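## Task

Read the three labels written on the ticket at the desk's front edge. Each foam block on the shelf has a label on the shelf edge directly beneath it. Move the three foam blocks whose labels match the ticket onto the desk. The robot must not tip over or finish leaning, or the task fails. A block counts only if it stays on the desk without the robot holding it there.

## Robot and tools

ROBOT. A simulated Hello Robot Stretch 3 with one arm. It has a two-wheel base (0.33 m long, 0.34 m wide), a lift that slides up a mast, and a telescoping arm that reaches out to the robot's RIGHT side. The arm cannot move forward or back, so you reach along the robot's length by driving. The base turns on the spot about the point between its wheels, 0.05 m behind its front edge, and cannot slide sideways. With the arm pulled in and the wrist folded, a turn sweeps a circle of radius 0.28 m; an unfolded, level gripper reaches outside it. Objects can occasionally be nudged by an outside disturbance.

FRAMES. Base frame: origin on the floor between the drive wheels, x forward, y left, z up. Odometry frame: the base frame where the scene began. hand_pose is reported in the base frame at the point where closed fingertips meet; with all wrist joints at 0 its x axis points up, y back along the arm toward the mast, z to the robot's rear.

execute_actions. Arguments: actions (a list holding exactly one action, or empty to just read state and images) and cameras (list from head_camera, nav_camera, wrist_camera, all; omitted, null or ["all"] gives every camera, [] gives none). An action may contain:
- base: exactly one of {"translate_m": d}, a straight drive offset in metres from the base's last reported position, positive forward, range -1 to 1; or {"rotate_rad": d}, a turn offset in radians, positive counter-clockwise (left), range -3.2 to 3.2.
- joints: a single object keyed by joint name, each value an absolute target (not an offset). lift_m 0 to 1.1 (arm height); arm_m 0 to 0.52 (extension); wrist_yaw_rad -1.345 to 4.42 (0 along the arm, positive toward the front, 3.0 folded over the base); wrist_pitch_rad -1.57 to 0.451 (0 level, negative tips down); wrist_roll_rad -2.911 to 2.911 (0 fingers side by side); gripper_m -0.089 to 0.179 (larger is wider; true fingertip gap is about 0.007 m less when nearly shut, 0.025 m less when wide, zero below 0.007); head_pan_rad -3.953 to 1.73 (0 forward, positive left, -1.57 looks along the arm); head_tilt_rad -1.53 to 0.419 (negative looks down). Done tolerances: ±0.004 for lift, arm, gripper; ±0.02 yaw, roll, head; ±0.05 pitch.
- contact_limits: {"arm_m": effort %} from 1 to 100; the arm stops (contact_stop) near that effort, and it also caps holding force until the next action. Too low stops instantly; values over the maximum are clipped.
Base and joint motions start together. Unknown keys or out-of-range numbers reject the whole call. No action runs over 15 s. Omitted joints may keep pushing toward older targets. If a result reports a stop, later motion calls in the same reply are skipped.

wait: {"seconds": 0 to 10}; commands nothing, returns state and images. zoom_image: {"camera", "region": [x0, y0, x1, y1]} in pixels of that camera's latest full image, top-left origin, at most 504 by 504. finished_scene: {"scene": integer 1 to 2}, ends the current scene irreversibly and reports success; call it only when the items rest on the desk unaided.

RESULTS. base_status/joint_status: done, off_target (stopped short, may still push), contact_stop, time_out, torque_fault (the last three drop the target). on_its_own covers uncommanded things; "held at" is the held target, not position. lidar_m: 12 distances from the base origin, 30-degree sectors starting straight ahead and going counter-clockwise (4th left, 7th behind, 10th right), in a plane 0.17 m up, range 0.15 to 12 m, "-" none; it misses glass, thin legs and tabletops, and the robot's own parts can block sectors 5, 6, 9, 10. wrist_depth_mm (45-1000) and head_depth_mm (280-4000, image sideways): 7x7 grids of median depth from top left. base_odometry is wheel-based, heading -3.142 to 3.142. turned_by_wheels/turned_by_imu: turn since last result. base_tilt in degrees, positive forward/right, with a fixed bias up to about 4. motor_effort: percent, peak in brackets, noisy and biased; positive wheel effort pushes forward. The gripper reading never proves a grasp; check cameras.

GRIPPING. Close to a value below the object's width (lower squeezes harder; the stall guard weakens a very hard squeeze); release by opening at least 0.02 above where contact occurred. Send a new value to re-squeeze.

STOPS AND SAFETY. Arm and lift stop and go slack when pressed firmly; a slack lift can sag under load or be pushed up by closing fingers on a surface. Base, wrist and head do not stop on contact. Wrist servos overloaded for seconds switch off for 10 s. Fold or unfold the wrist (yaw 3.0) only with lift between 0.32 and 0.95, pitch -0.4, roll near 0; once folded, lift can go to 0.25. With yaw below -0.4 keep pitch at -0.5 or lower. Pushing on something rigid with the gripper above about 0.45 m, pushing twice, driving while holding something fixed, or snagging furniture (especially reversing) can tip the robot: reverse the last move in small steps, free the gripper, and drop lift to about 0.2 if still leaning. Avoid drops, slams and hard pushes.

SPEED. The base is fast (0.30 m/s, 1.9 rad/s) only when stowed: lift below 0.30, arm below 0.03, yaw above 2.54; otherwise 0.10 m/s and 0.63 rad/s. The robot keeps its last command while you think.

CAMERAS. head_camera 896x504 pinhole and nav_camera 672x504 fisheye both move with the head; wrist_camera 644x364 rides on the gripper.

Each tool is called after ">>>" as a command line: name --argument value for each argument, lists and objects as JSON in quotes; but a table of rows of numbers goes row by row, as --pt "numbers of a row", without its own name.

## Session

I'll start by checking the robot's state and camera views.

>>> execute_actions --actions '[]'

Scene clock: 0.00 s.
base_odometry: x=+0.000 y=+0.000 heading=+0.000 (m, m, rad; odometry frame)
turned_by_wheels: +0.000 (rad since the last result)
turned_by_imu: +0.000 (rad since the last result)
base_tilt: forward=+1.1 right=+0.7 (deg)
lidar_m: 2.14 2.79 2.92 2.49 1.75 1.66 1.70 1.39 0.92 1.17 2.10 2.07
head_depth_mm: 1836 2056 2019 2019 1999 1977 1981 / 1832 2164 2126 2127 2097 2083 2075 / 1844 2272 2256 2241 2215 2212 2190 / 1845 2387 2440 2389 2345 2356 2290 / 1838 2526 2558 2556 2543 2504 2427 / 1843 2693 2744 2706 2680 2666 2461 / 1849 2695 2948 2877 2892 2873 2472
base_status: not commanded
joint_positions: lift_m=+0.428 arm_m=+0.000 wrist_yaw_rad=+3.043 wrist_pitch_rad=-0.419 wrist_roll_rad=+0.005 gripper_m=+0.037 head_pan_rad=-0.007 head_tilt_rad=-0.013
joint_status: not commanded
motor_effort: left_wheel=+0 right_wheel=+0 lift_m=+19 arm_m=+1 wrist_yaw_rad=+1 wrist_pitch_rad=+4 wrist_roll_rad=+0 gripper_m=+0 head_pan_rad=-1 head_tilt_rad=+1 (%)
hand_pose: x=+0.0008 y=+0.0783 z=+0.4403 quat_wxyz=(+0.182, +0.699, +0.113, +0.682) (m; base frame)
wrist_depth_mm: - - - - - - - / - - - - - - - / - - - - - - - / 952 964 980 - - - - / 750 769 - 801 816 836 847 / 630 644 - 672 694 687 677 / 544 557 549 576 574 596 593
pictures: head_camera (sideways: a quarter turn clockwise sets it upright), nav_camera (sideways: a quarter turn counterclockwise sets it upright), wrist_camera
Images, in order (width x height): head_camera 896x504, nav_camera 672x504, wrist_camera 644x364.

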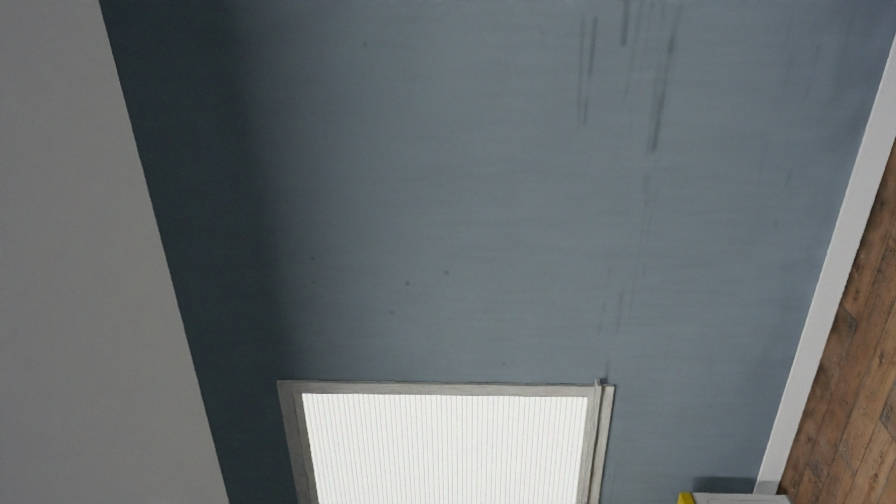

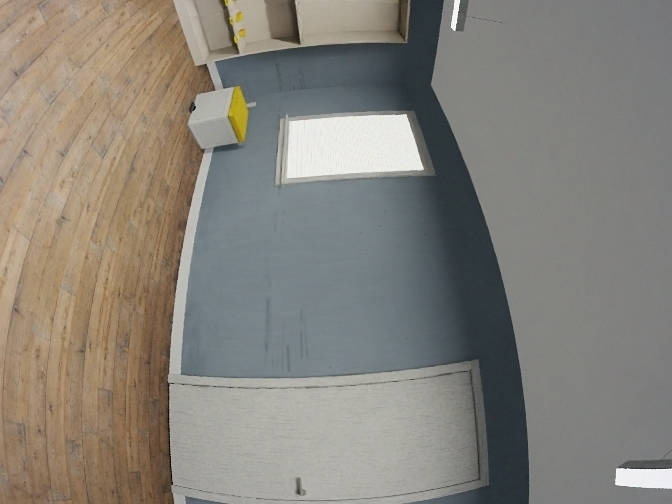

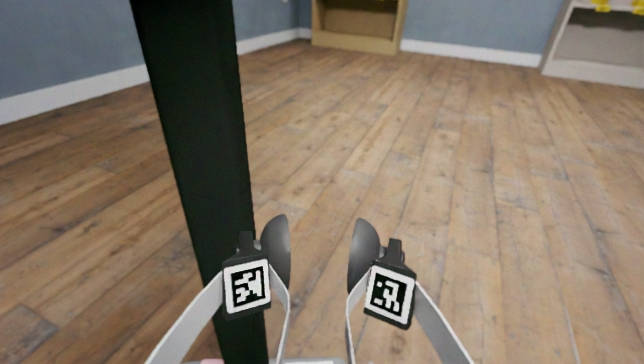

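>>> execute_actions --actions '[{"joints": {"head_pan_rad": -1.9, "head_tilt_rad": -0.5}}]' --cameras '["head_camera", "nav_camera"]'

>>> execute_actions --actions '[{"joints": {"head_pan_rad": 1.2, "head_tilt_rad": -0.3}}]' --cameras '["head_camera", "nav_camera"]'

Scene clock: 2.13 s.
base_odometry: x=+0.000 y=+0.000 heading=+0.000 (m, m, rad; odometry frame)
turned_by_wheels: +0.000 (rad since the last result)
turned_by_imu: +0.000 (rad since the last result)
base_tilt: forward=+1.1 right=+0.6 (deg)
lidar_m: 2.14 2.79 2.93 2.49 1.75 1.66 1.70 1.39 0.92 1.17 2.10 2.07
head_depth_mm: 1286 1376 1476 1323 989 1612 1326 / 1310 1409 1522 1339 995 1617 1360 / 1337 1431 1547 1345 959 1582 1371 / 1358 1467 1581 1349 959 1684 1368 / 1379 1491 1620 1354 1000 1575 1341 / 1416 1516 1671 1755 1059 1687 1375 / 1446 1563 1701 1864 1993 1700 1384
base_status: not commanded
joint_positions: lift_m=+0.428 arm_m=+0.000 wrist_yaw_rad=+3.043 wrist_pitch_rad=-0.419 wrist_roll_rad=+0.005 gripper_m=+0.037 head_pan_rad=-1.893 head_tilt_rad=-0.494
joint_status: all done
motor_effort: left_wheel=+0(0) right_wheel=+0(0) lift_m=+19(19) arm_m=-1(1) wrist_yaw_rad=+1(1) wrist_pitch_rad=+5(5) wrist_roll_rad=+1(1) gripper_m=+0(1) head_pan_rad=-4(44) head_tilt_rad=-2(23) (%)
hand_pose: x=+0.0008 y=+0.0783 z=+0.4403 quat_wxyz=(+0.182, +0.699, +0.113, +0.682) (m; base frame)
wrist_depth_mm: - - - - - - - / - - - - - - - / - - - - - - - / 926 928 - - - - - / 744 766 - 793 812 831 840 / 632 641 - 661 698 694 703 / 543 543 539 570 576 585 581
pictures: head_camera (sideways: a quarter turn clockwise sets it upright), nav_camera (sideways: a quarter turn counterclockwise sets it upright)
Images, in order (width x height): head_camera 896x504, nav_camera 672x504.

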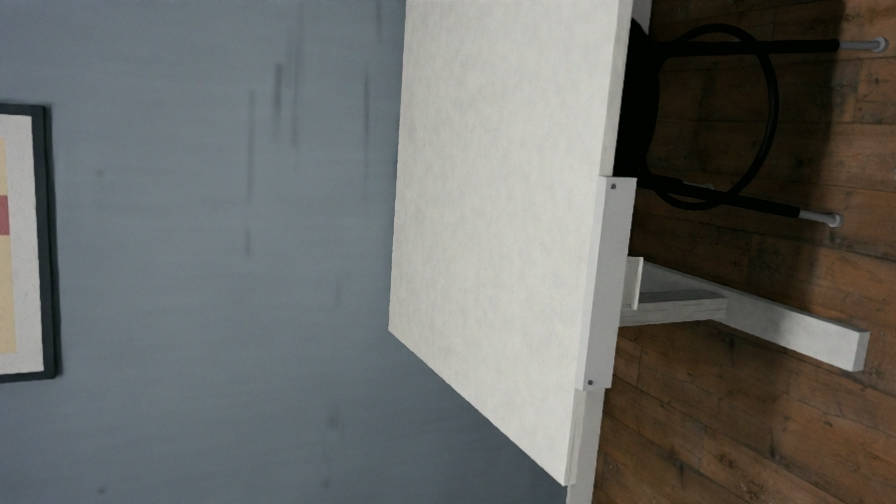

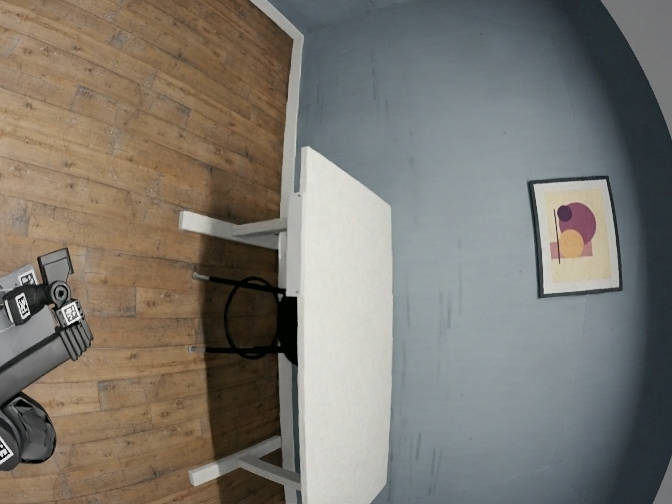

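Scene clock: 4.10 s.
base_odometry: x=+0.000 y=+0.000 heading=+0.000 (m, m, rad; odometry frame)
turned_by_wheels: +0.000 (rad since the last result)
turned_by_imu: +0.000 (rad since the last result)
base_tilt: forward=+1.1 right=+0.5 (deg)
lidar_m: 2.14 2.79 2.93 2.50 1.75 1.65 1.70 1.39 0.92 1.18 2.11 2.07
head_depth_mm: 2766 2855 3041 3144 2984 2086 1612 / 2789 2898 3087 3231 2978 2073 1608 / 2867 2994 3135 3263 2985 2105 1608 / 2899 3020 3163 3303 2963 2104 1616 / 2920 3056 3242 3308 3007 2089 1621 / 2974 3141 3262 3387 2958 2102 1615 / 3003 3201 3311 3484 2986 2103 1620
base_status: not commanded
joint_positions: lift_m=+0.428 arm_m=+0.000 wrist_yaw_rad=+3.043 wrist_pitch_rad=-0.419 wrist_roll_rad=+0.005 gripper_m=+0.037 head_pan_rad=+1.193 head_tilt_rad=-0.310
joint_status: all done
motor_effort: left_wheel=+0(0) right_wheel=+0(0) lift_m=+19(19) arm_m=+1(0) wrist_yaw_rad=+1(1) wrist_pitch_rad=+5(5) wrist_roll_rad=+0(0) gripper_m=+0(1) head_pan_rad=+3(43) head_tilt_rad=+5(17) (%)
hand_pose: x=+0.0008 y=+0.0783 z=+0.4403 quat_wxyz=(+0.182, +0.699, +0.113, +0.682) (m; base frame)
wrist_depth_mm: - - - - - - - / - - - - - - - / - - - - - - - / 935 940 989 - - - - / 766 763 - 792 829 814 837 / 634 645 - 665 696 686 698 / 545 549 546 585 573 584 587
pictures: head_camera (sideways: a quarter turn clockwise sets it upright), nav_camera (sideways: a quarter turn counterclockwise sets it upright)
Images, in order (width x height): head_camera 896x504, nav_camera 672x504.

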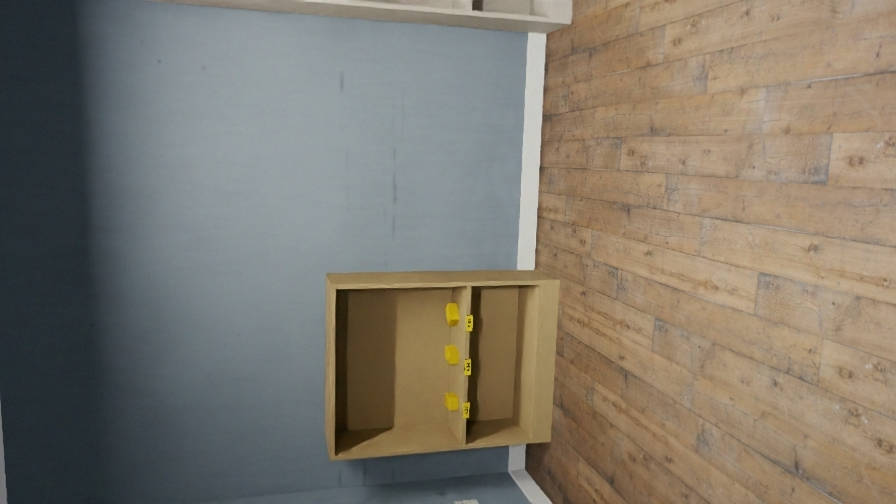

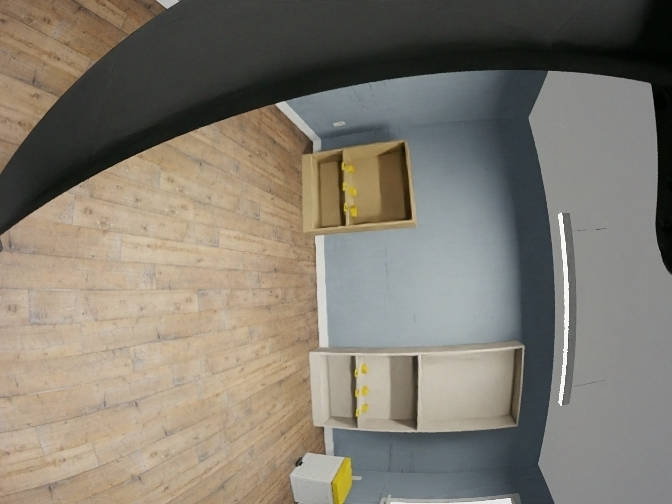

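>>> execute_actions --actions '[{"base": {"rotate_rad": -0.5}, "joints": {"wrist_yaw_rad": 0.2, "lift_m": 0.52, "head_pan_rad": -1.4, "head_tilt_rad": -0.6}}]'

>>> execute_actions --actions '[{"joints": {"wrist_pitch_rad": 0.0}}]'

Scene clock: 9.00 s.
base_odometry: x=+0.000 y=+0.000 heading=-0.500 (m, m, rad; odometry frame)
turned_by_wheels: -0.500 (rad since the last result)
turned_by_imu: -0.494 (rad since the last result)
base_tilt: forward=+1.0 right=+0.6 (deg)
lidar_m: 2.07 2.16 2.79 2.91 2.43 1.73 1.66 1.70 1.39 0.92 1.18 2.14
head_depth_mm: 1285 1396 1491 1091 1157 1487 1283 / 1305 1414 1518 1103 1116 1524 1277 / 1324 1448 1522 1108 1250 1498 1288 / 1356 1483 1570 1112 1731 1542 1282 / 1381 1504 1602 1116 1570 1501 1290 / 1403 1545 1697 1122 1869 1553 1294 / 1434 1578 1763 1918 1936 1553 1296
base_status: done
joint_positions: lift_m=+0.520 arm_m=+0.000 wrist_yaw_rad=+0.203 wrist_pitch_rad=-0.420 wrist_roll_rad=+0.005 gripper_m=+0.037 head_pan_rad=-1.393 head_tilt_rad=-0.593
joint_status: all done
motor_effort: left_wheel=+3(10) right_wheel=-5(8) lift_m=+22(24) arm_m=+0(1) wrist_yaw_rad=-2(2) wrist_pitch_rad=+5(5) wrist_roll_rad=+0(1) gripper_m=+0(0) head_pan_rad=-4(44) head_tilt_rad=-3(20) (%)
hand_pose: x=+0.0236 y=-0.3645 z=+0.5320 quat_wxyz=(+0.701, +0.217, -0.675, -0.078) (m; base frame)
wrist_depth_mm: - - - - 732 - - / - - - - - - - / - - - - - - - / - - - - - - - / 868 883 906 915 964 947 974 / 719 753 789 763 800 781 819 / 634 652 661 662 664 669 682
pictures: head_camera (sideways: a quarter turn clockwise sets it upright), nav_camera (sideways: a quarter turn counterclockwise sets it upright), wrist_camera
Images, in order (width x height): head_camera 896x504, nav_camera 672x504, wrist_camera 644x364.

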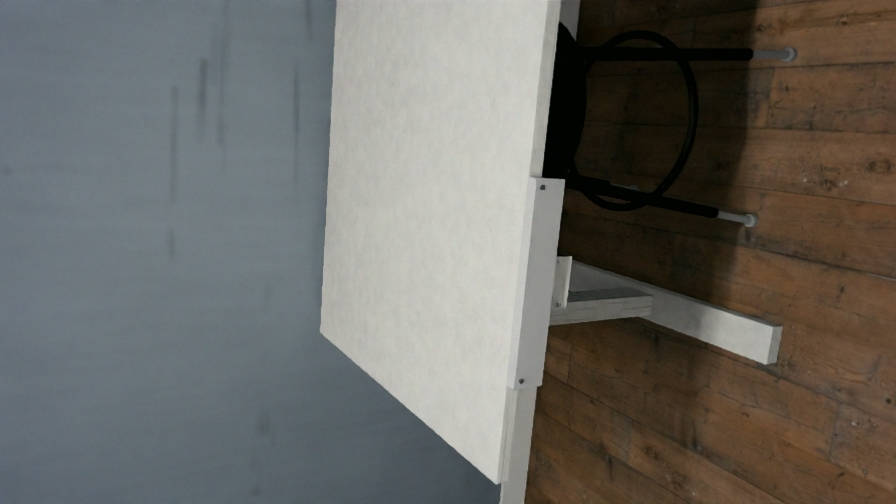

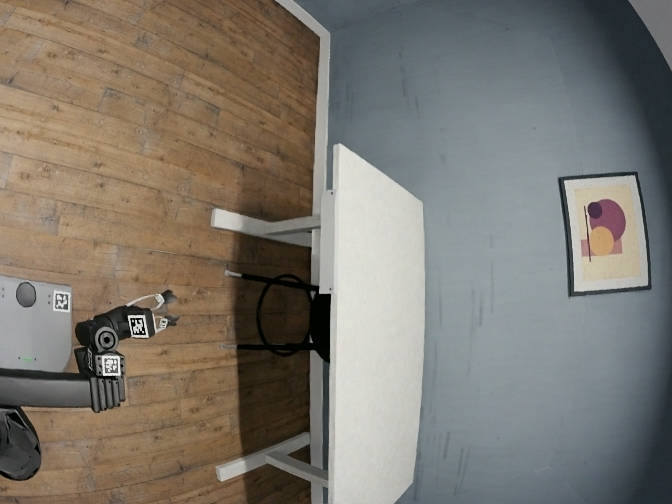

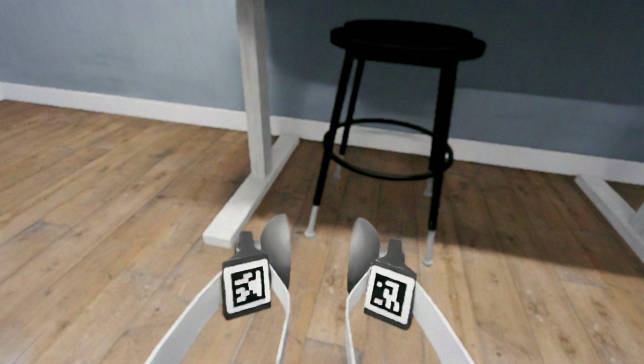

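Scene clock: 10.07 s.
base_odometry: x=+0.000 y=+0.000 heading=-0.500 (m, m, rad; odometry frame)
turned_by_wheels: +0.000 (rad since the last result)
turned_by_imu: +0.000 (rad since the last result)
base_tilt: forward=+1.1 right=+0.6 (deg)
lidar_m: 2.07 2.15 2.78 2.91 2.42 1.74 1.66 1.71 1.39 0.92 1.17 2.14
head_depth_mm: 1278 1393 1484 1093 1154 1472 1279 / 1304 1420 1509 1104 1121 1527 1281 / 1321 1440 1528 1106 1248 1488 1309 / 1349 1473 1554 1110 1728 1542 1282 / 1378 1514 1609 1114 1576 1501 1292 / 1401 1541 1701 1124 1858 1549 1290 / 1434 1582 1754 1905 1939 1545 1296
base_status: not commanded
joint_positions: lift_m=+0.520 arm_m=+0.000 wrist_yaw_rad=+0.203 wrist_pitch_rad=-0.027 wrist_roll_rad=+0.005 gripper_m=+0.037 head_pan_rad=-1.393 head_tilt_rad=-0.593
joint_status: all done
motor_effort: left_wheel=+3(3) right_wheel=-4(4) lift_m=+22(23) arm_m=+0(0) wrist_yaw_rad=-2(2) wrist_pitch_rad=+9(9) wrist_roll_rad=+0(1) gripper_m=+0(0) head_pan_rad=-4(4) head_tilt_rad=-3(2) (%)
hand_pose: x=+0.0300 y=-0.3952 z=+0.6275 quat_wxyz=(+0.703, +0.081, -0.704, +0.062) (m; base frame)
wrist_depth_mm: - - - - - - - / - - - - - - - / - - 543 523 784 765 695 / - - - - 739 - - / - - - - - - - / - - - - 968 - - / 962 962 950 - 974 - -
pictures: head_camera (sideways: a quarter turn clockwise sets it upright), nav_camera (sideways: a quarter turn counterclockwise sets it upright), wrist_camera
Images, in order (width x height): head_camera 896x504, nav_camera 672x504, wrist_camera 644x364.

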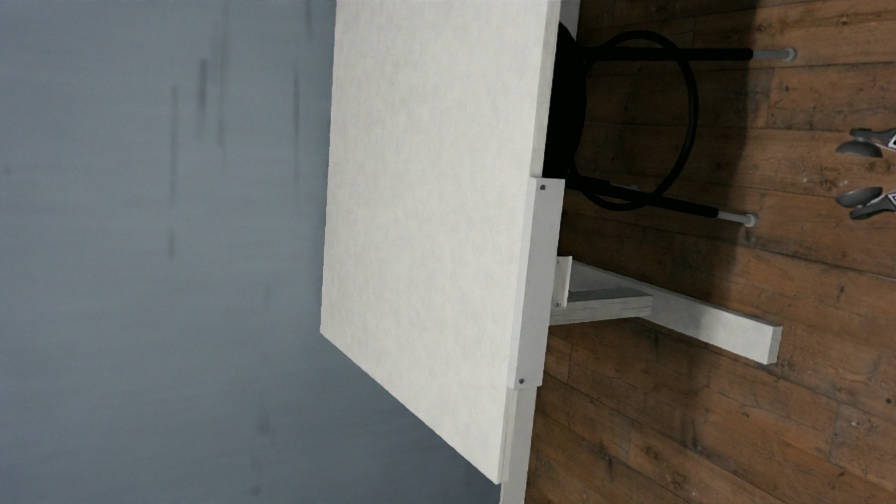

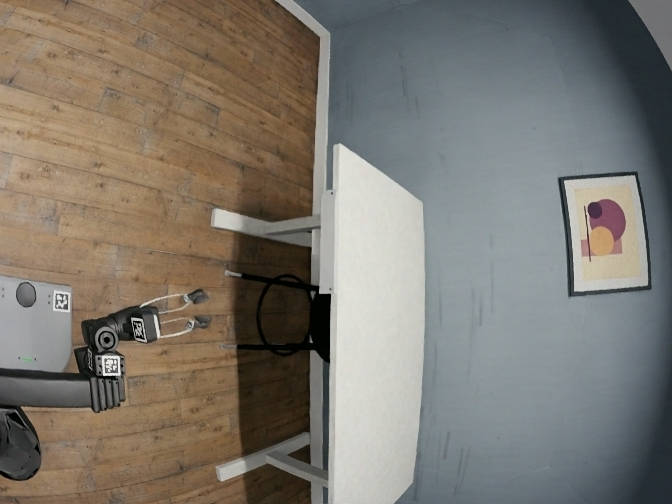

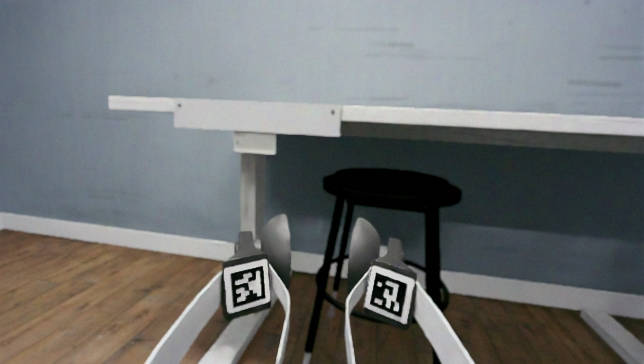

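>>> execute_actions --actions '[{"joints": {"lift_m": 0.34, "wrist_pitch_rad": 0.4, "arm_m": 0.2, "wrist_yaw_rad": 0.45}}]' --cameras '["wrist_camera"]'

Scene clock: 13.30 s.
base_odometry: x=+0.000 y=+0.000 heading=-0.500 (m, m, rad; odometry frame)
turned_by_wheels: +0.000 (rad since the last result)
turned_by_imu: +0.000 (rad since the last result)
base_tilt: forward=+1.1 right=+0.5 (deg)
lidar_m: 2.07 2.15 2.79 2.92 2.43 1.74 1.66 1.71 1.39 0.92 1.18 2.14
head_depth_mm: 1282 1394 1488 1094 1151 1486 1275 / 1300 1420 1516 1100 1121 1529 1280 / 1324 1445 1531 1105 1244 1490 1318 / 1352 1477 1556 1111 1740 1538 1286 / 1375 1498 1601 1116 1572 1501 1289 / 1405 1552 1702 1122 1859 1539 1295 / 1434 1569 1753 1909 1932 1556 1300
base_status: not commanded
joint_positions: lift_m=+0.340 arm_m=+0.200 wrist_yaw_rad=+0.449 wrist_pitch_rad=+0.375 wrist_roll_rad=+0.005 gripper_m=+0.037 head_pan_rad=-1.393 head_tilt_rad=-0.593
joint_status: all done
motor_effort: left_wheel=+3(3) right_wheel=-4(4) lift_m=+14(22) arm_m=+4(5) wrist_yaw_rad=+2(4) wrist_pitch_rad=+8(10) wrist_roll_rad=+0(1) gripper_m=+0(0) head_pan_rad=-4(4) head_tilt_rad=-3(3) (%)
hand_pose: x=+0.0859 y=-0.5675 z=+0.5505 quat_wxyz=(+0.647, +0.027, -0.708, +0.283) (m; base frame)
wrist_depth_mm: - - - - - - 991 / - - - - - - 929 / - - 514 404 374 358 346 / - - 746 675 621 569 524 / - - - - - 951 867 / - - - - 487 435 824 / - - - - - 913 818
pictures: wrist_camera
Images, in order (width x height): wrist_camera 644x364.

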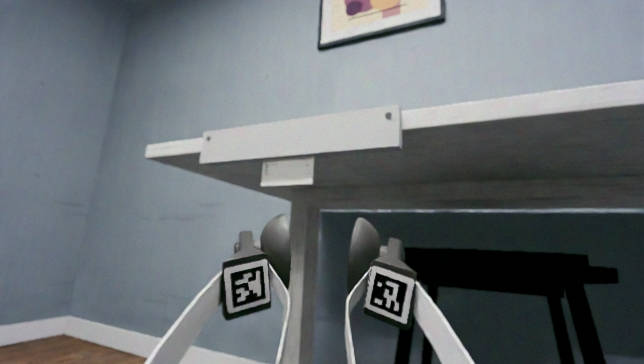

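>>> zoom_image --camera "wrist_camera" --region '[240, 140, 340, 200]'

Region (240, 140, 340, 200) of wrist_camera's 644x364 image, scaled by 5.040; it fills the top 302 rows of this view, and the rest is white.

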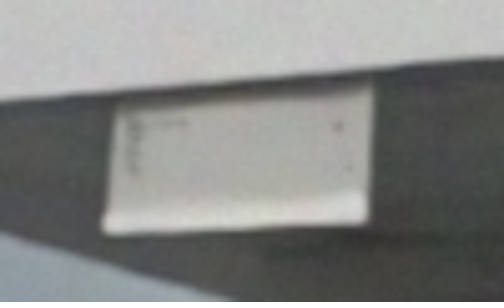

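>>> execute_actions --actions '[{"base": {"translate_m": 0.23}, "joints": {"lift_m": 0.36, "wrist_pitch_rad": 0.3, "arm_m": 0.36, "wrist_yaw_rad": 0.0}}]' --cameras '["wrist_camera"]'

Scene clock: 19.60 s.
base_odometry: x=+0.202 y=-0.110 heading=-0.500 (m, m, rad; odometry frame)
turned_by_wheels: +0.000 (rad since the last result)
turned_by_imu: -0.001 (rad since the last result)
base_tilt: forward=+1.1 right=+0.6 (deg)
lidar_m: 1.84 1.91 2.56 2.93 2.77 1.98 1.89 1.94 0.98 0.92 1.59 1.92
head_depth_mm: 1273 1387 1477 1092 927 1487 1321 / 1296 1413 1518 1100 931 1518 - / 1316 1441 1523 1103 1457 1522 1281 / 1343 1477 1589 1115 1848 1530 1281 / 1364 1509 1662 1802 1863 1537 1293 / 1399 1536 1702 1911 1922 1553 1292 / 1429 1565 1743 1950 1932 1542 1297
base_status: done
joint_positions: lift_m=+0.360 arm_m=+0.360 wrist_yaw_rad=+0.002 wrist_pitch_rad=+0.281 wrist_roll_rad=+0.005 gripper_m=+0.037 head_pan_rad=-1.393 head_tilt_rad=-0.593
joint_status: all done
motor_effort: left_wheel=+3(11) right_wheel=-4(5) lift_m=+22(24) arm_m=+4(4) wrist_yaw_rad=+0(3) wrist_pitch_rad=+6(10) wrist_roll_rad=+0(1) gripper_m=+0(0) head_pan_rad=-4(4) head_tilt_rad=-3(2) (%)
hand_pose: x=-0.0210 y=-0.7576 z=+0.5464 quat_wxyz=(+0.699, -0.098, -0.702, +0.100) (m; base frame)
wrist_depth_mm: 188 184 180 175 175 176 202 / 330 316 179 179 291 280 269 / 933 598 492 470 454 426 408 / 929 926 573 932 948 906 595 / 921 938 551 929 384 333 933 / 906 930 501 904 645 919 932 / 895 918 912 925 922 915 916
pictures: wrist_camera
Images, in order (width x height): wrist_camera 644x364.

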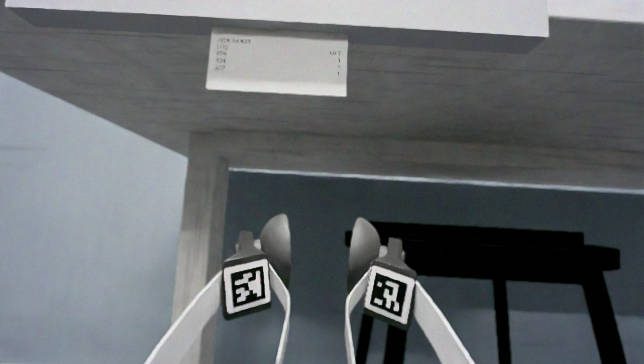

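>>> zoom_image --camera "wrist_camera" --region '[200, 25, 280, 85]'

Region (200, 25, 280, 85) of wrist_camera's 644x364 image, scaled by 6.300; it fills the top 378 rows of this view, and the rest is white.

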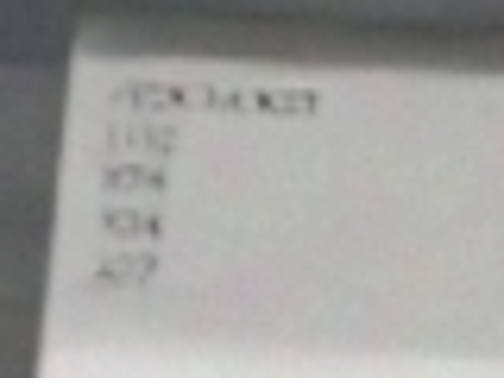

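>>> execute_actions --actions '[{"base": {"translate_m": 0.055}, "joints": {"lift_m": 0.425, "arm_m": 0.45}}]' --cameras '["wrist_camera"]'

Scene clock: 23.83 s.
base_odometry: x=+0.250 y=-0.137 heading=-0.500 (m, m, rad; odometry frame)
turned_by_wheels: +0.000 (rad since the last result)
turned_by_imu: -0.001 (rad since the last result)
base_tilt: forward=+1.1 right=+0.6 (deg)
lidar_m: 1.79 1.86 2.49 2.92 2.85 2.03 1.94 2.00 1.00 0.92 1.60 1.87
head_depth_mm: 1270 1377 1479 1097 928 1574 1248 / 1293 1412 1510 1098 930 1567 1281 / 1317 1443 1530 1106 1447 1496 1284 / 1340 1465 1616 1118 1846 1543 1285 / 1369 1498 1655 1848 1914 1536 1294 / 1392 1532 1704 1903 1930 1548 1292 / 1423 1557 1744 1961 1940 1550 1300
base_status: done
joint_positions: lift_m=+0.425 arm_m=+0.450 wrist_yaw_rad=+0.001 wrist_pitch_rad=+0.281 wrist_roll_rad=+0.005 gripper_m=+0.037 head_pan_rad=-1.393 head_tilt_rad=-0.593
joint_status: all done
motor_effort: left_wheel=+3(8) right_wheel=-4(7) lift_m=+22(22) arm_m=+3(3) wrist_yaw_rad=-1(0) wrist_pitch_rad=+6(6) wrist_roll_rad=+0(0) gripper_m=+1(0) head_pan_rad=-4(4) head_tilt_rad=-3(2) (%)
hand_pose: x=-0.0210 y=-0.8476 z=+0.6113 quat_wxyz=(+0.699, -0.098, -0.702, +0.100) (m; base frame)
wrist_depth_mm: - 75 75 75 76 76 76 / 170 165 160 83 83 83 86 / 292 276 255 81 82 82 207 / 852 873 427 80 80 81 409 / 848 826 429 859 875 856 872 / 814 807 411 842 374 350 375 / 801 818 641 827 809 258 237
pictures: wrist_camera
Images, in order (width x height): wrist_camera 644x364.

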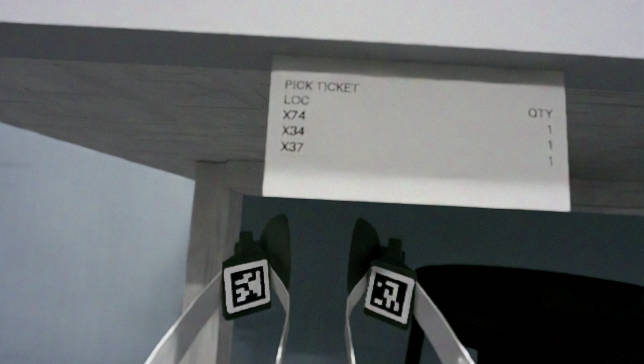

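>>> zoom_image --camera "wrist_camera" --region '[265, 70, 385, 160]'

Region (265, 70, 385, 160) of wrist_camera's 644x364 image, scaled by 4.200; it fills the top 378 rows of this view, and the rest is white.

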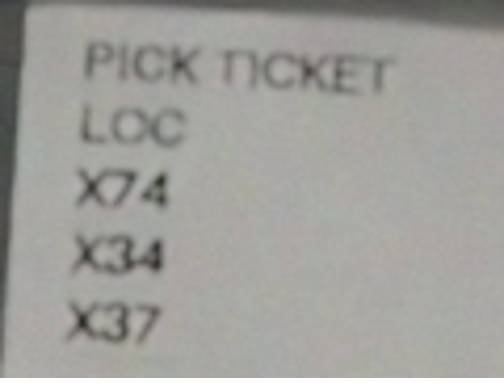

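>>> execute_actions --actions '[{"joints": {"lift_m": 0.36, "wrist_pitch_rad": -0.4}}]' --cameras '[]'

>>> execute_actions --actions '[{"joints": {"arm_m": 0.0, "wrist_yaw_rad": 3.0, "head_pan_rad": 0.0, "head_tilt_rad": -0.3}}]' --cameras '[]'

>>> execute_actions --actions '[{"joints": {"lift_m": 0.27}}]' --cameras '[]'

>>> execute_actions --actions '[{"base": {"rotate_rad": 1.33}}]' --cameras '["head_camera"]'

Scene clock: 29.03 s.
base_odometry: x=+0.250 y=-0.137 heading=-0.500 (m, m, rad; odometry frame)
turned_by_wheels: +0.000 (rad since the last result)
turned_by_imu: +0.000 (rad since the last result)
base_tilt: forward=+1.1 right=+0.7 (deg)
lidar_m: 1.79 1.86 2.48 2.93 2.84 2.03 1.94 2.00 1.00 0.93 1.59 1.87
head_depth_mm: 1273 1384 1465 1097 926 1521 1271 / 1293 1413 1507 1098 933 1621 1249 / 1307 1433 1530 1105 1441 1494 1290 / 1345 1469 1592 1109 1841 1538 1281 / 1365 1505 1665 1860 1924 1542 1289 / 1395 1533 1698 1912 1926 1540 1290 / 1416 1558 1734 1966 1930 1545 1303
base_status: not commanded
joint_positions: lift_m=+0.360 arm_m=+0.450 wrist_yaw_rad=+0.001 wrist_pitch_rad=-0.415 wrist_roll_rad=+0.005 gripper_m=+0.037 head_pan_rad=-1.393 head_tilt_rad=-0.593
joint_status: all done
motor_effort: left_wheel=+3(3) right_wheel=-4(4) lift_m=+14(21) arm_m=+3(4) wrist_yaw_rad=-1(1) wrist_pitch_rad=+5(5) wrist_roll_rad=+0(0) gripper_m=+0(1) head_pan_rad=-4(4) head_tilt_rad=-3(4) (%)
hand_pose: x=-0.0212 y=-0.8195 z=+0.3737 quat_wxyz=(+0.691, +0.146, -0.693, -0.146) (m; base frame)
wrist_depth_mm: 758 764 392 765 751 740 731 / 843 854 465 823 798 809 809 / 899 929 483 930 914 878 879 / 820 843 765 885 867 850 894 / 663 679 623 706 364 732 735 / 550 566 574 594 588 586 583 / 481 488 469 501 497 512 519
pictures: none
No camera images: the call's "cameras" was empty. Leave "cameras" out to get every camera's image.

Scene clock: 33.53 s.
base_odometry: x=+0.250 y=-0.137 heading=-0.500 (m, m, rad; odometry frame)
turned_by_wheels: +0.000 (rad since the last result)
turned_by_imu: +0.000 (rad since the last result)
base_tilt: forward=+1.1 right=+0.6 (deg)
lidar_m: 1.79 1.86 2.48 2.93 2.86 2.04 1.94 2.00 1.00 0.93 1.60 1.87
head_depth_mm: 1564 1632 1714 1815 1904 1981 1604 / 1567 1645 1723 1803 1902 1990 1607 / 1574 1640 1729 1813 1903 1978 1615 / 1573 1650 1732 1808 1914 1988 1615 / 1578 1642 1734 1819 1934 2003 1613 / 1590 1671 1748 1830 1945 2013 1622 / 1598 1683 1745 1847 1946 2021 1618
base_status: not commanded
joint_positions: lift_m=+0.360 arm_m=+0.000 wrist_yaw_rad=+2.998 wrist_pitch_rad=-0.415 wrist_roll_rad=+0.005 gripper_m=+0.037 head_pan_rad=-0.007 head_tilt_rad=-0.310
joint_status: all done
motor_effort: left_wheel=+3(3) right_wheel=-4(4) lift_m=+14(14) arm_m=-1(2) wrist_yaw_rad=+3(6) wrist_pitch_rad=+5(5) wrist_roll_rad=+1(0) gripper_m=+0(0) head_pan_rad=+3(43) head_tilt_rad=+4(20) (%)
hand_pose: x=+0.0110 y=+0.0773 z=+0.3736 quat_wxyz=(+0.196, +0.702, +0.095, +0.678) (m; base frame)
wrist_depth_mm: - - - - - - - / - - - - - - - / - - - - - - - / 829 848 865 886 881 922 944 / 671 683 - 699 711 721 733 / 562 570 - 584 606 603 615 / 481 506 - 528 499 524 520
pictures: none
No camera images: the call's "cameras" was empty. Leave "cameras" out to get every camera's image.

Scene clock: 35.20 s.
base_odometry: x=+0.250 y=-0.137 heading=-0.500 (m, m, rad; odometry frame)
turned_by_wheels: +0.000 (rad since the last result)
turned_by_imu: +0.000 (rad since the last result)
base_tilt: forward=+1.1 right=+0.5 (deg)
lidar_m: 1.78 1.87 2.49 2.93 2.86 2.03 1.94 2.00 1.00 0.93 1.60 1.86
head_depth_mm: 1569 1627 1721 1806 1901 1987 1603 / 1565 1652 1721 1808 1905 1979 1606 / 1578 1647 1727 1810 1912 1988 1617 / 1590 1643 1726 1801 1916 1991 1620 / 1572 1652 1724 1832 1930 1997 1610 / 1591 1664 1754 1844 1933 2023 1623 / 1596 1675 1773 1852 1958 2006 1615
base_status: not commanded
joint_positions: lift_m=+0.270 arm_m=+0.000 wrist_yaw_rad=+2.998 wrist_pitch_rad=-0.416 wrist_roll_rad=+0.005 gripper_m=+0.037 head_pan_rad=-0.007 head_tilt_rad=-0.310
joint_status: all done
motor_effort: left_wheel=+3(3) right_wheel=-4(4) lift_m=+14(14) arm_m=-2(2) wrist_yaw_rad=+3(3) wrist_pitch_rad=+5(5) wrist_roll_rad=+1(0) gripper_m=+1(0) head_pan_rad=+2(3) head_tilt_rad=+3(5) (%)
hand_pose: x=+0.0109 y=+0.0771 z=+0.2834 quat_wxyz=(+0.196, +0.702, +0.096, +0.678) (m; base frame)
wrist_depth_mm: - - - - - - - / - - - - - - - / 874 923 930 980 - - - / 665 686 713 727 735 765 776 / 541 553 - 574 590 606 616 / 452 485 - - 504 489 502 / - - - - 413 422 430
pictures: none
No camera images: the call's "cameras" was empty. Leave "cameras" out to get every camera's image.

Scene clock: 37.37 s.
base_odometry: x=+0.250 y=-0.137 heading=+0.830 (m, m, rad; odometry frame)
turned_by_wheels: +1.330 (rad since the last result)
turned_by_imu: +1.307 (rad since the last result)
base_tilt: forward=+1.1 right=+0.6 (deg)
lidar_m: 2.65 2.99 2.28 1.95 1.94 1.57 0.93 1.11 1.78 1.79 1.79 2.07
head_depth_mm: 3103 3221 3400 3199 2718 2085 1608 / 3082 3240 3365 3537 2921 2100 1618 / 2963 3072 3234 3374 2973 2113 1611 / 2944 3043 3171 3303 2994 2099 1612 / 2848 2987 3129 3289 2992 2108 1622 / 2835 2949 3051 3236 3009 2097 1617 / 2746 2853 3037 3177 3039 2113 1629
base_status: done
joint_positions: lift_m=+0.270 arm_m=+0.000 wrist_yaw_rad=+2.998 wrist_pitch_rad=-0.416 wrist_roll_rad=+0.005 gripper_m=+0.037 head_pan_rad=-0.007 head_tilt_rad=-0.309
joint_status: not commanded
motor_effort: left_wheel=-3(12) right_wheel=+3(13) lift_m=+14(14) arm_m=-2(2) wrist_yaw_rad=+3(3) wrist_pitch_rad=+6(5) wrist_roll_rad=+0(0) gripper_m=+0(0) head_pan_rad=+3(3) head_tilt_rad=+3(4) (%)
hand_pose: x=+0.0109 y=+0.0771 z=+0.2834 quat_wxyz=(+0.196, +0.702, +0.096, +0.678) (m; base frame)
wrist_depth_mm: - - - - - - - / - - - - - - - / 874 884 938 984 - - - / 681 693 710 714 740 758 766 / 542 560 - 578 594 591 612 / 456 477 - - 497 491 502 / - - - - 415 423 426
pictures: head_camera (sideways: a quarter turn clockwise sets it upright)
Images, in order (width x height): head_camera 896x504.

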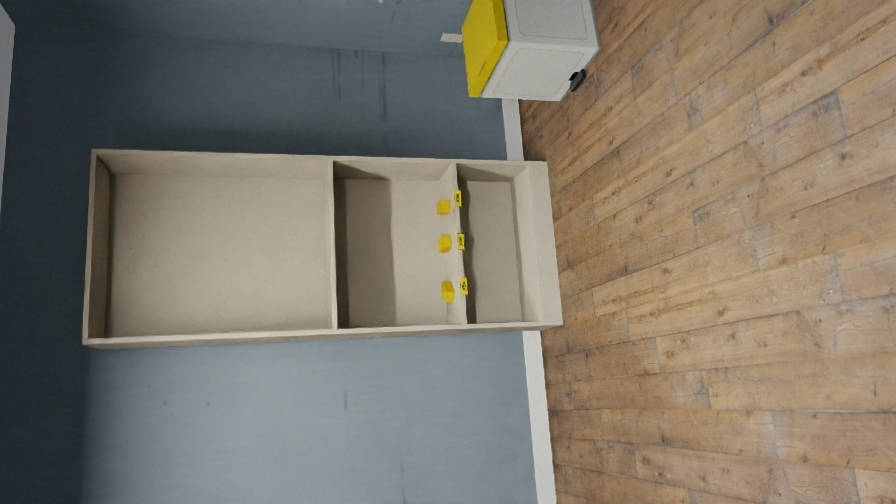

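>>> execute_actions --actions '[{"base": {"translate_m": 1.0}}]' --cameras '[]'

>>> execute_actions --actions '[{"base": {"translate_m": 1.0}, "joints": {"head_tilt_rad": -0.7}}]' --cameras '["head_camera"]'

Scene clock: 43.07 s.
base_odometry: x=+0.925 y=+0.601 heading=+0.830 (m, m, rad; odometry frame)
turned_by_wheels: +0.000 (rad since the last result)
turned_by_imu: -0.001 (rad since the last result)
base_tilt: forward=+1.1 right=+0.6 (deg)
lidar_m: 1.94 2.23 2.22 2.21 2.21 2.49 1.92 2.51 1.78 1.53 1.54 1.69
head_depth_mm: 2178 2301 2420 2554 2627 1985 1612 / 2109 2211 2320 2467 2572 2104 1617 / 2038 2126 2191 2344 2324 2092 1624 / 2005 2085 2173 2291 2404 2095 1616 / 1961 2042 2124 2258 2337 2116 1630 / 1928 2018 2091 2207 2350 2113 1616 / 1907 1994 2089 2174 2289 2110 1626
base_status: done
joint_positions: lift_m=+0.270 arm_m=+0.000 wrist_yaw_rad=+2.998 wrist_pitch_rad=-0.416 wrist_roll_rad=+0.005 gripper_m=+0.037 head_pan_rad=-0.007 head_tilt_rad=-0.309
joint_status: not commanded
motor_effort: left_wheel=-3(9) right_wheel=+3(13) lift_m=+14(14) arm_m=-2(3) wrist_yaw_rad=+2(3) wrist_pitch_rad=+5(5) wrist_roll_rad=+0(0) gripper_m=+0(1) head_pan_rad=+3(3) head_tilt_rad=+3(4) (%)
hand_pose: x=+0.0108 y=+0.0771 z=+0.2833 quat_wxyz=(+0.196, +0.702, +0.096, +0.678) (m; base frame)
wrist_depth_mm: - - - - - - - / - - - - - - - / 863 909 932 941 - - - / 672 685 719 705 724 749 778 / 550 556 - 577 592 599 615 / 463 484 - - 499 487 501 / - - - - 414 422 428
pictures: none
No camera images: the call's "cameras" was empty. Leave "cameras" out to get every camera's image.

Scene clock: 48.00 s.
base_odometry: x=+1.600 y=+1.339 heading=+0.830 (m, m, rad; odometry frame)
turned_by_wheels: +0.000 (rad since the last result)
turned_by_imu: -0.001 (rad since the last result)
base_tilt: forward=+1.2 right=+0.6 (deg)
lidar_m: 1.12 1.00 1.46 2.37 2.49 2.86 2.93 2.58 1.48 1.26 0.87 0.91
head_depth_mm: 950 1074 1489 1749 1707 1415 1212 / 1092 1166 1295 1360 1573 1416 1213 / 1095 1222 1379 1373 1581 1422 1214 / 1071 1189 1340 1348 1583 1424 1217 / 1050 1162 1296 1352 1587 1437 1223 / 1032 1133 1269 1314 1548 1426 1226 / 1005 1052 1241 1317 1474 1419 1232
base_status: done
joint_positions: lift_m=+0.270 arm_m=+0.000 wrist_yaw_rad=+2.998 wrist_pitch_rad=-0.416 wrist_roll_rad=+0.005 gripper_m=+0.037 head_pan_rad=-0.007 head_tilt_rad=-0.692
joint_status: all done
motor_effort: left_wheel=-3(9) right_wheel=+3(12) lift_m=+14(14) arm_m=-3(3) wrist_yaw_rad=+2(2) wrist_pitch_rad=+5(5) wrist_roll_rad=+1(0) gripper_m=+0(0) head_pan_rad=+3(3) head_tilt_rad=-2(21) (%)
hand_pose: x=+0.0108 y=+0.0771 z=+0.2833 quat_wxyz=(+0.196, +0.702, +0.096, +0.678) (m; base frame)
wrist_depth_mm: - - - - - - - / - - - - - - - / 898 903 949 960 - - - / 679 690 703 707 726 749 780 / 544 553 - 573 596 603 606 / 456 484 - - 488 501 500 / - - - - 414 422 425
pictures: head_camera (sideways: a quarter turn clockwise sets it upright)
Images, in order (width x height): head_camera 896x504.

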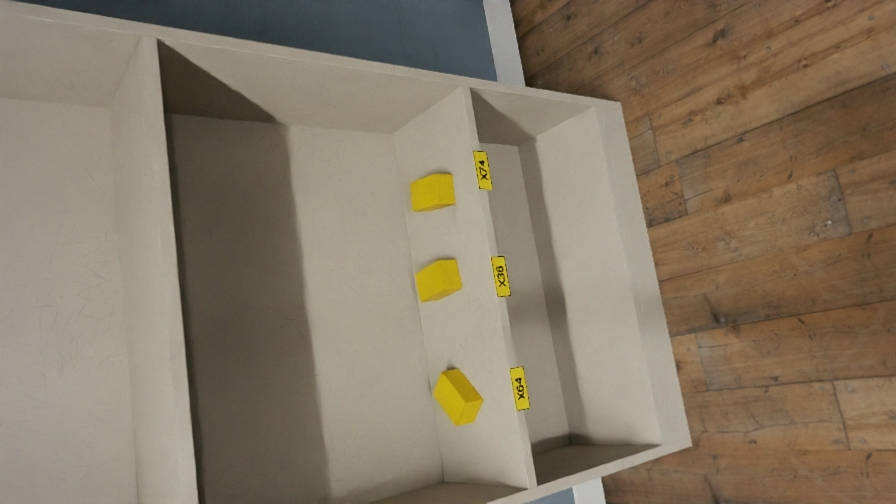

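>>> execute_actions --actions '[{"base": {"translate_m": 0.35}}]' --cameras '[]'

>>> execute_actions --actions '[{"base": {"rotate_rad": 1.85}, "joints": {"head_pan_rad": -1.8, "head_tilt_rad": -0.9}}]' --cameras '["head_camera", "nav_camera"]'

Scene clock: 52.63 s.
base_odometry: x=+1.836 y=+1.598 heading=+0.830 (m, m, rad; odometry frame)
turned_by_wheels: +0.000 (rad since the last result)
turned_by_imu: -0.001 (rad since the last result)
base_tilt: forward=+1.1 right=+0.6 (deg)
lidar_m: 0.88 0.71 1.07 1.61 2.58 2.96 3.26 2.38 1.37 1.17 0.71 0.77
head_depth_mm: 761 737 848 917 1046 1377 1211 / 801 766 994 1111 1092 1277 1214 / 784 777 983 1127 1037 1313 1215 / 766 784 957 1093 1069 1293 1197 / 752 788 932 1059 1042 1256 1204 / 733 777 909 1030 1080 1262 1180 / 720 759 882 997 1067 1234 1167
base_status: done
joint_positions: lift_m=+0.270 arm_m=+0.000 wrist_yaw_rad=+2.999 wrist_pitch_rad=-0.416 wrist_roll_rad=+0.005 gripper_m=+0.037 head_pan_rad=-0.007 head_tilt_rad=-0.692
joint_status: not commanded
motor_effort: left_wheel=-3(10) right_wheel=+3(12) lift_m=+14(15) arm_m=-2(2) wrist_yaw_rad=+1(2) wrist_pitch_rad=+6(5) wrist_roll_rad=+0(0) gripper_m=+0(0) head_pan_rad=+2(3) head_tilt_rad=-2(3) (%)
hand_pose: x=+0.0108 y=+0.0771 z=+0.2833 quat_wxyz=(+0.196, +0.702, +0.096, +0.678) (m; base frame)
wrist_depth_mm: - - - - - 978 750 / - - - - - - 576 / 880 874 934 943 - 968 640 / 678 687 706 713 728 719 608 / 542 546 - 573 588 596 565 / 459 479 - - 494 499 497 / - - - - 416 422 425
pictures: none
No camera images: the call's "cameras" was empty. Leave "cameras" out to get every camera's image.

Scene clock: 55.10 s.
base_odometry: x=+1.836 y=+1.598 heading=+2.680 (m, m, rad; odometry frame)
turned_by_wheels: +1.850 (rad since the last result)
turned_by_imu: +1.818 (rad since the last result)
base_tilt: forward=+1.2 right=+0.6 (deg)
lidar_m: 2.58 2.67 3.32 3.29 1.65 1.21 0.71 0.72 0.77 0.90 0.71 1.33
head_depth_mm: 653 927 1013 1064 1393 1267 1126 / 656 953 1128 1085 1370 1275 1134 / 631 934 1105 1066 1354 1277 1152 / 640 919 1081 1045 1353 1281 1156 / 615 901 1052 1079 1334 1287 1148 / 621 885 1029 1049 1350 1272 1148 / 626 869 1012 1092 1151 1277 1154
base_status: done
joint_positions: lift_m=+0.270 arm_m=+0.000 wrist_yaw_rad=+2.999 wrist_pitch_rad=-0.416 wrist_roll_rad=+0.005 gripper_m=+0.037 head_pan_rad=-1.793 head_tilt_rad=-0.889
joint_status: all done
motor_effort: left_wheel=-3(12) right_wheel=+3(13) lift_m=+15(14) arm_m=-2(2) wrist_yaw_rad=+2(2) wrist_pitch_rad=+5(5) wrist_roll_rad=+0(1) gripper_m=+0(0) head_pan_rad=-4(44) head_tilt_rad=-3(18) (%)
hand_pose: x=+0.0108 y=+0.0771 z=+0.2833 quat_wxyz=(+0.196, +0.702, +0.096, +0.678) (m; base frame)
wrist_depth_mm: - - - - - - - / - - - - - - - / 904 912 925 974 - - - / 685 693 719 719 739 769 762 / 548 546 - 577 584 591 608 / 455 480 - - 498 496 502 / - - - - 414 419 427
pictures: head_camera (sideways: a quarter turn clockwise sets it upright), nav_camera (sideways: a quarter turn counterclockwise sets it upright)
Images, in order (width x height): head_camera 896x504, nav_camera 672x504.

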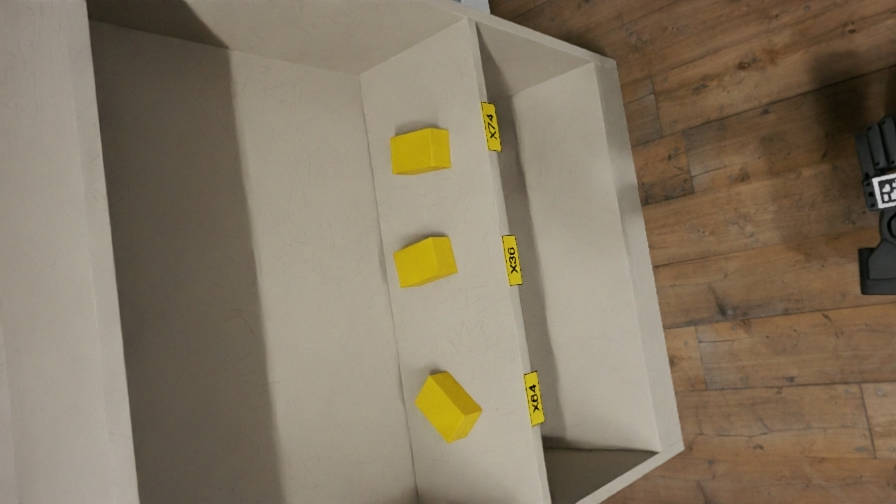

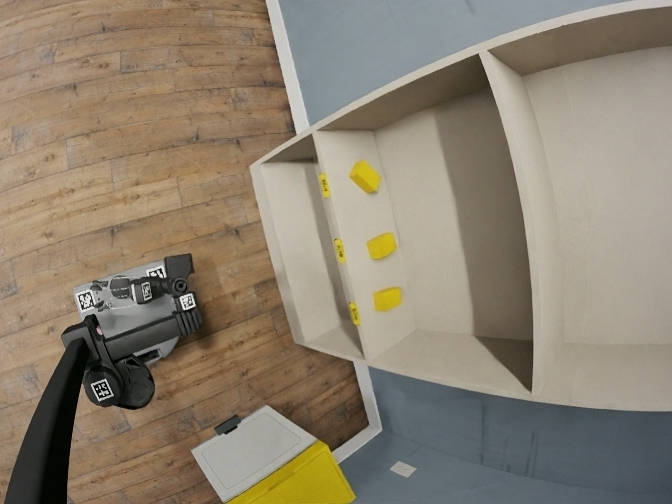

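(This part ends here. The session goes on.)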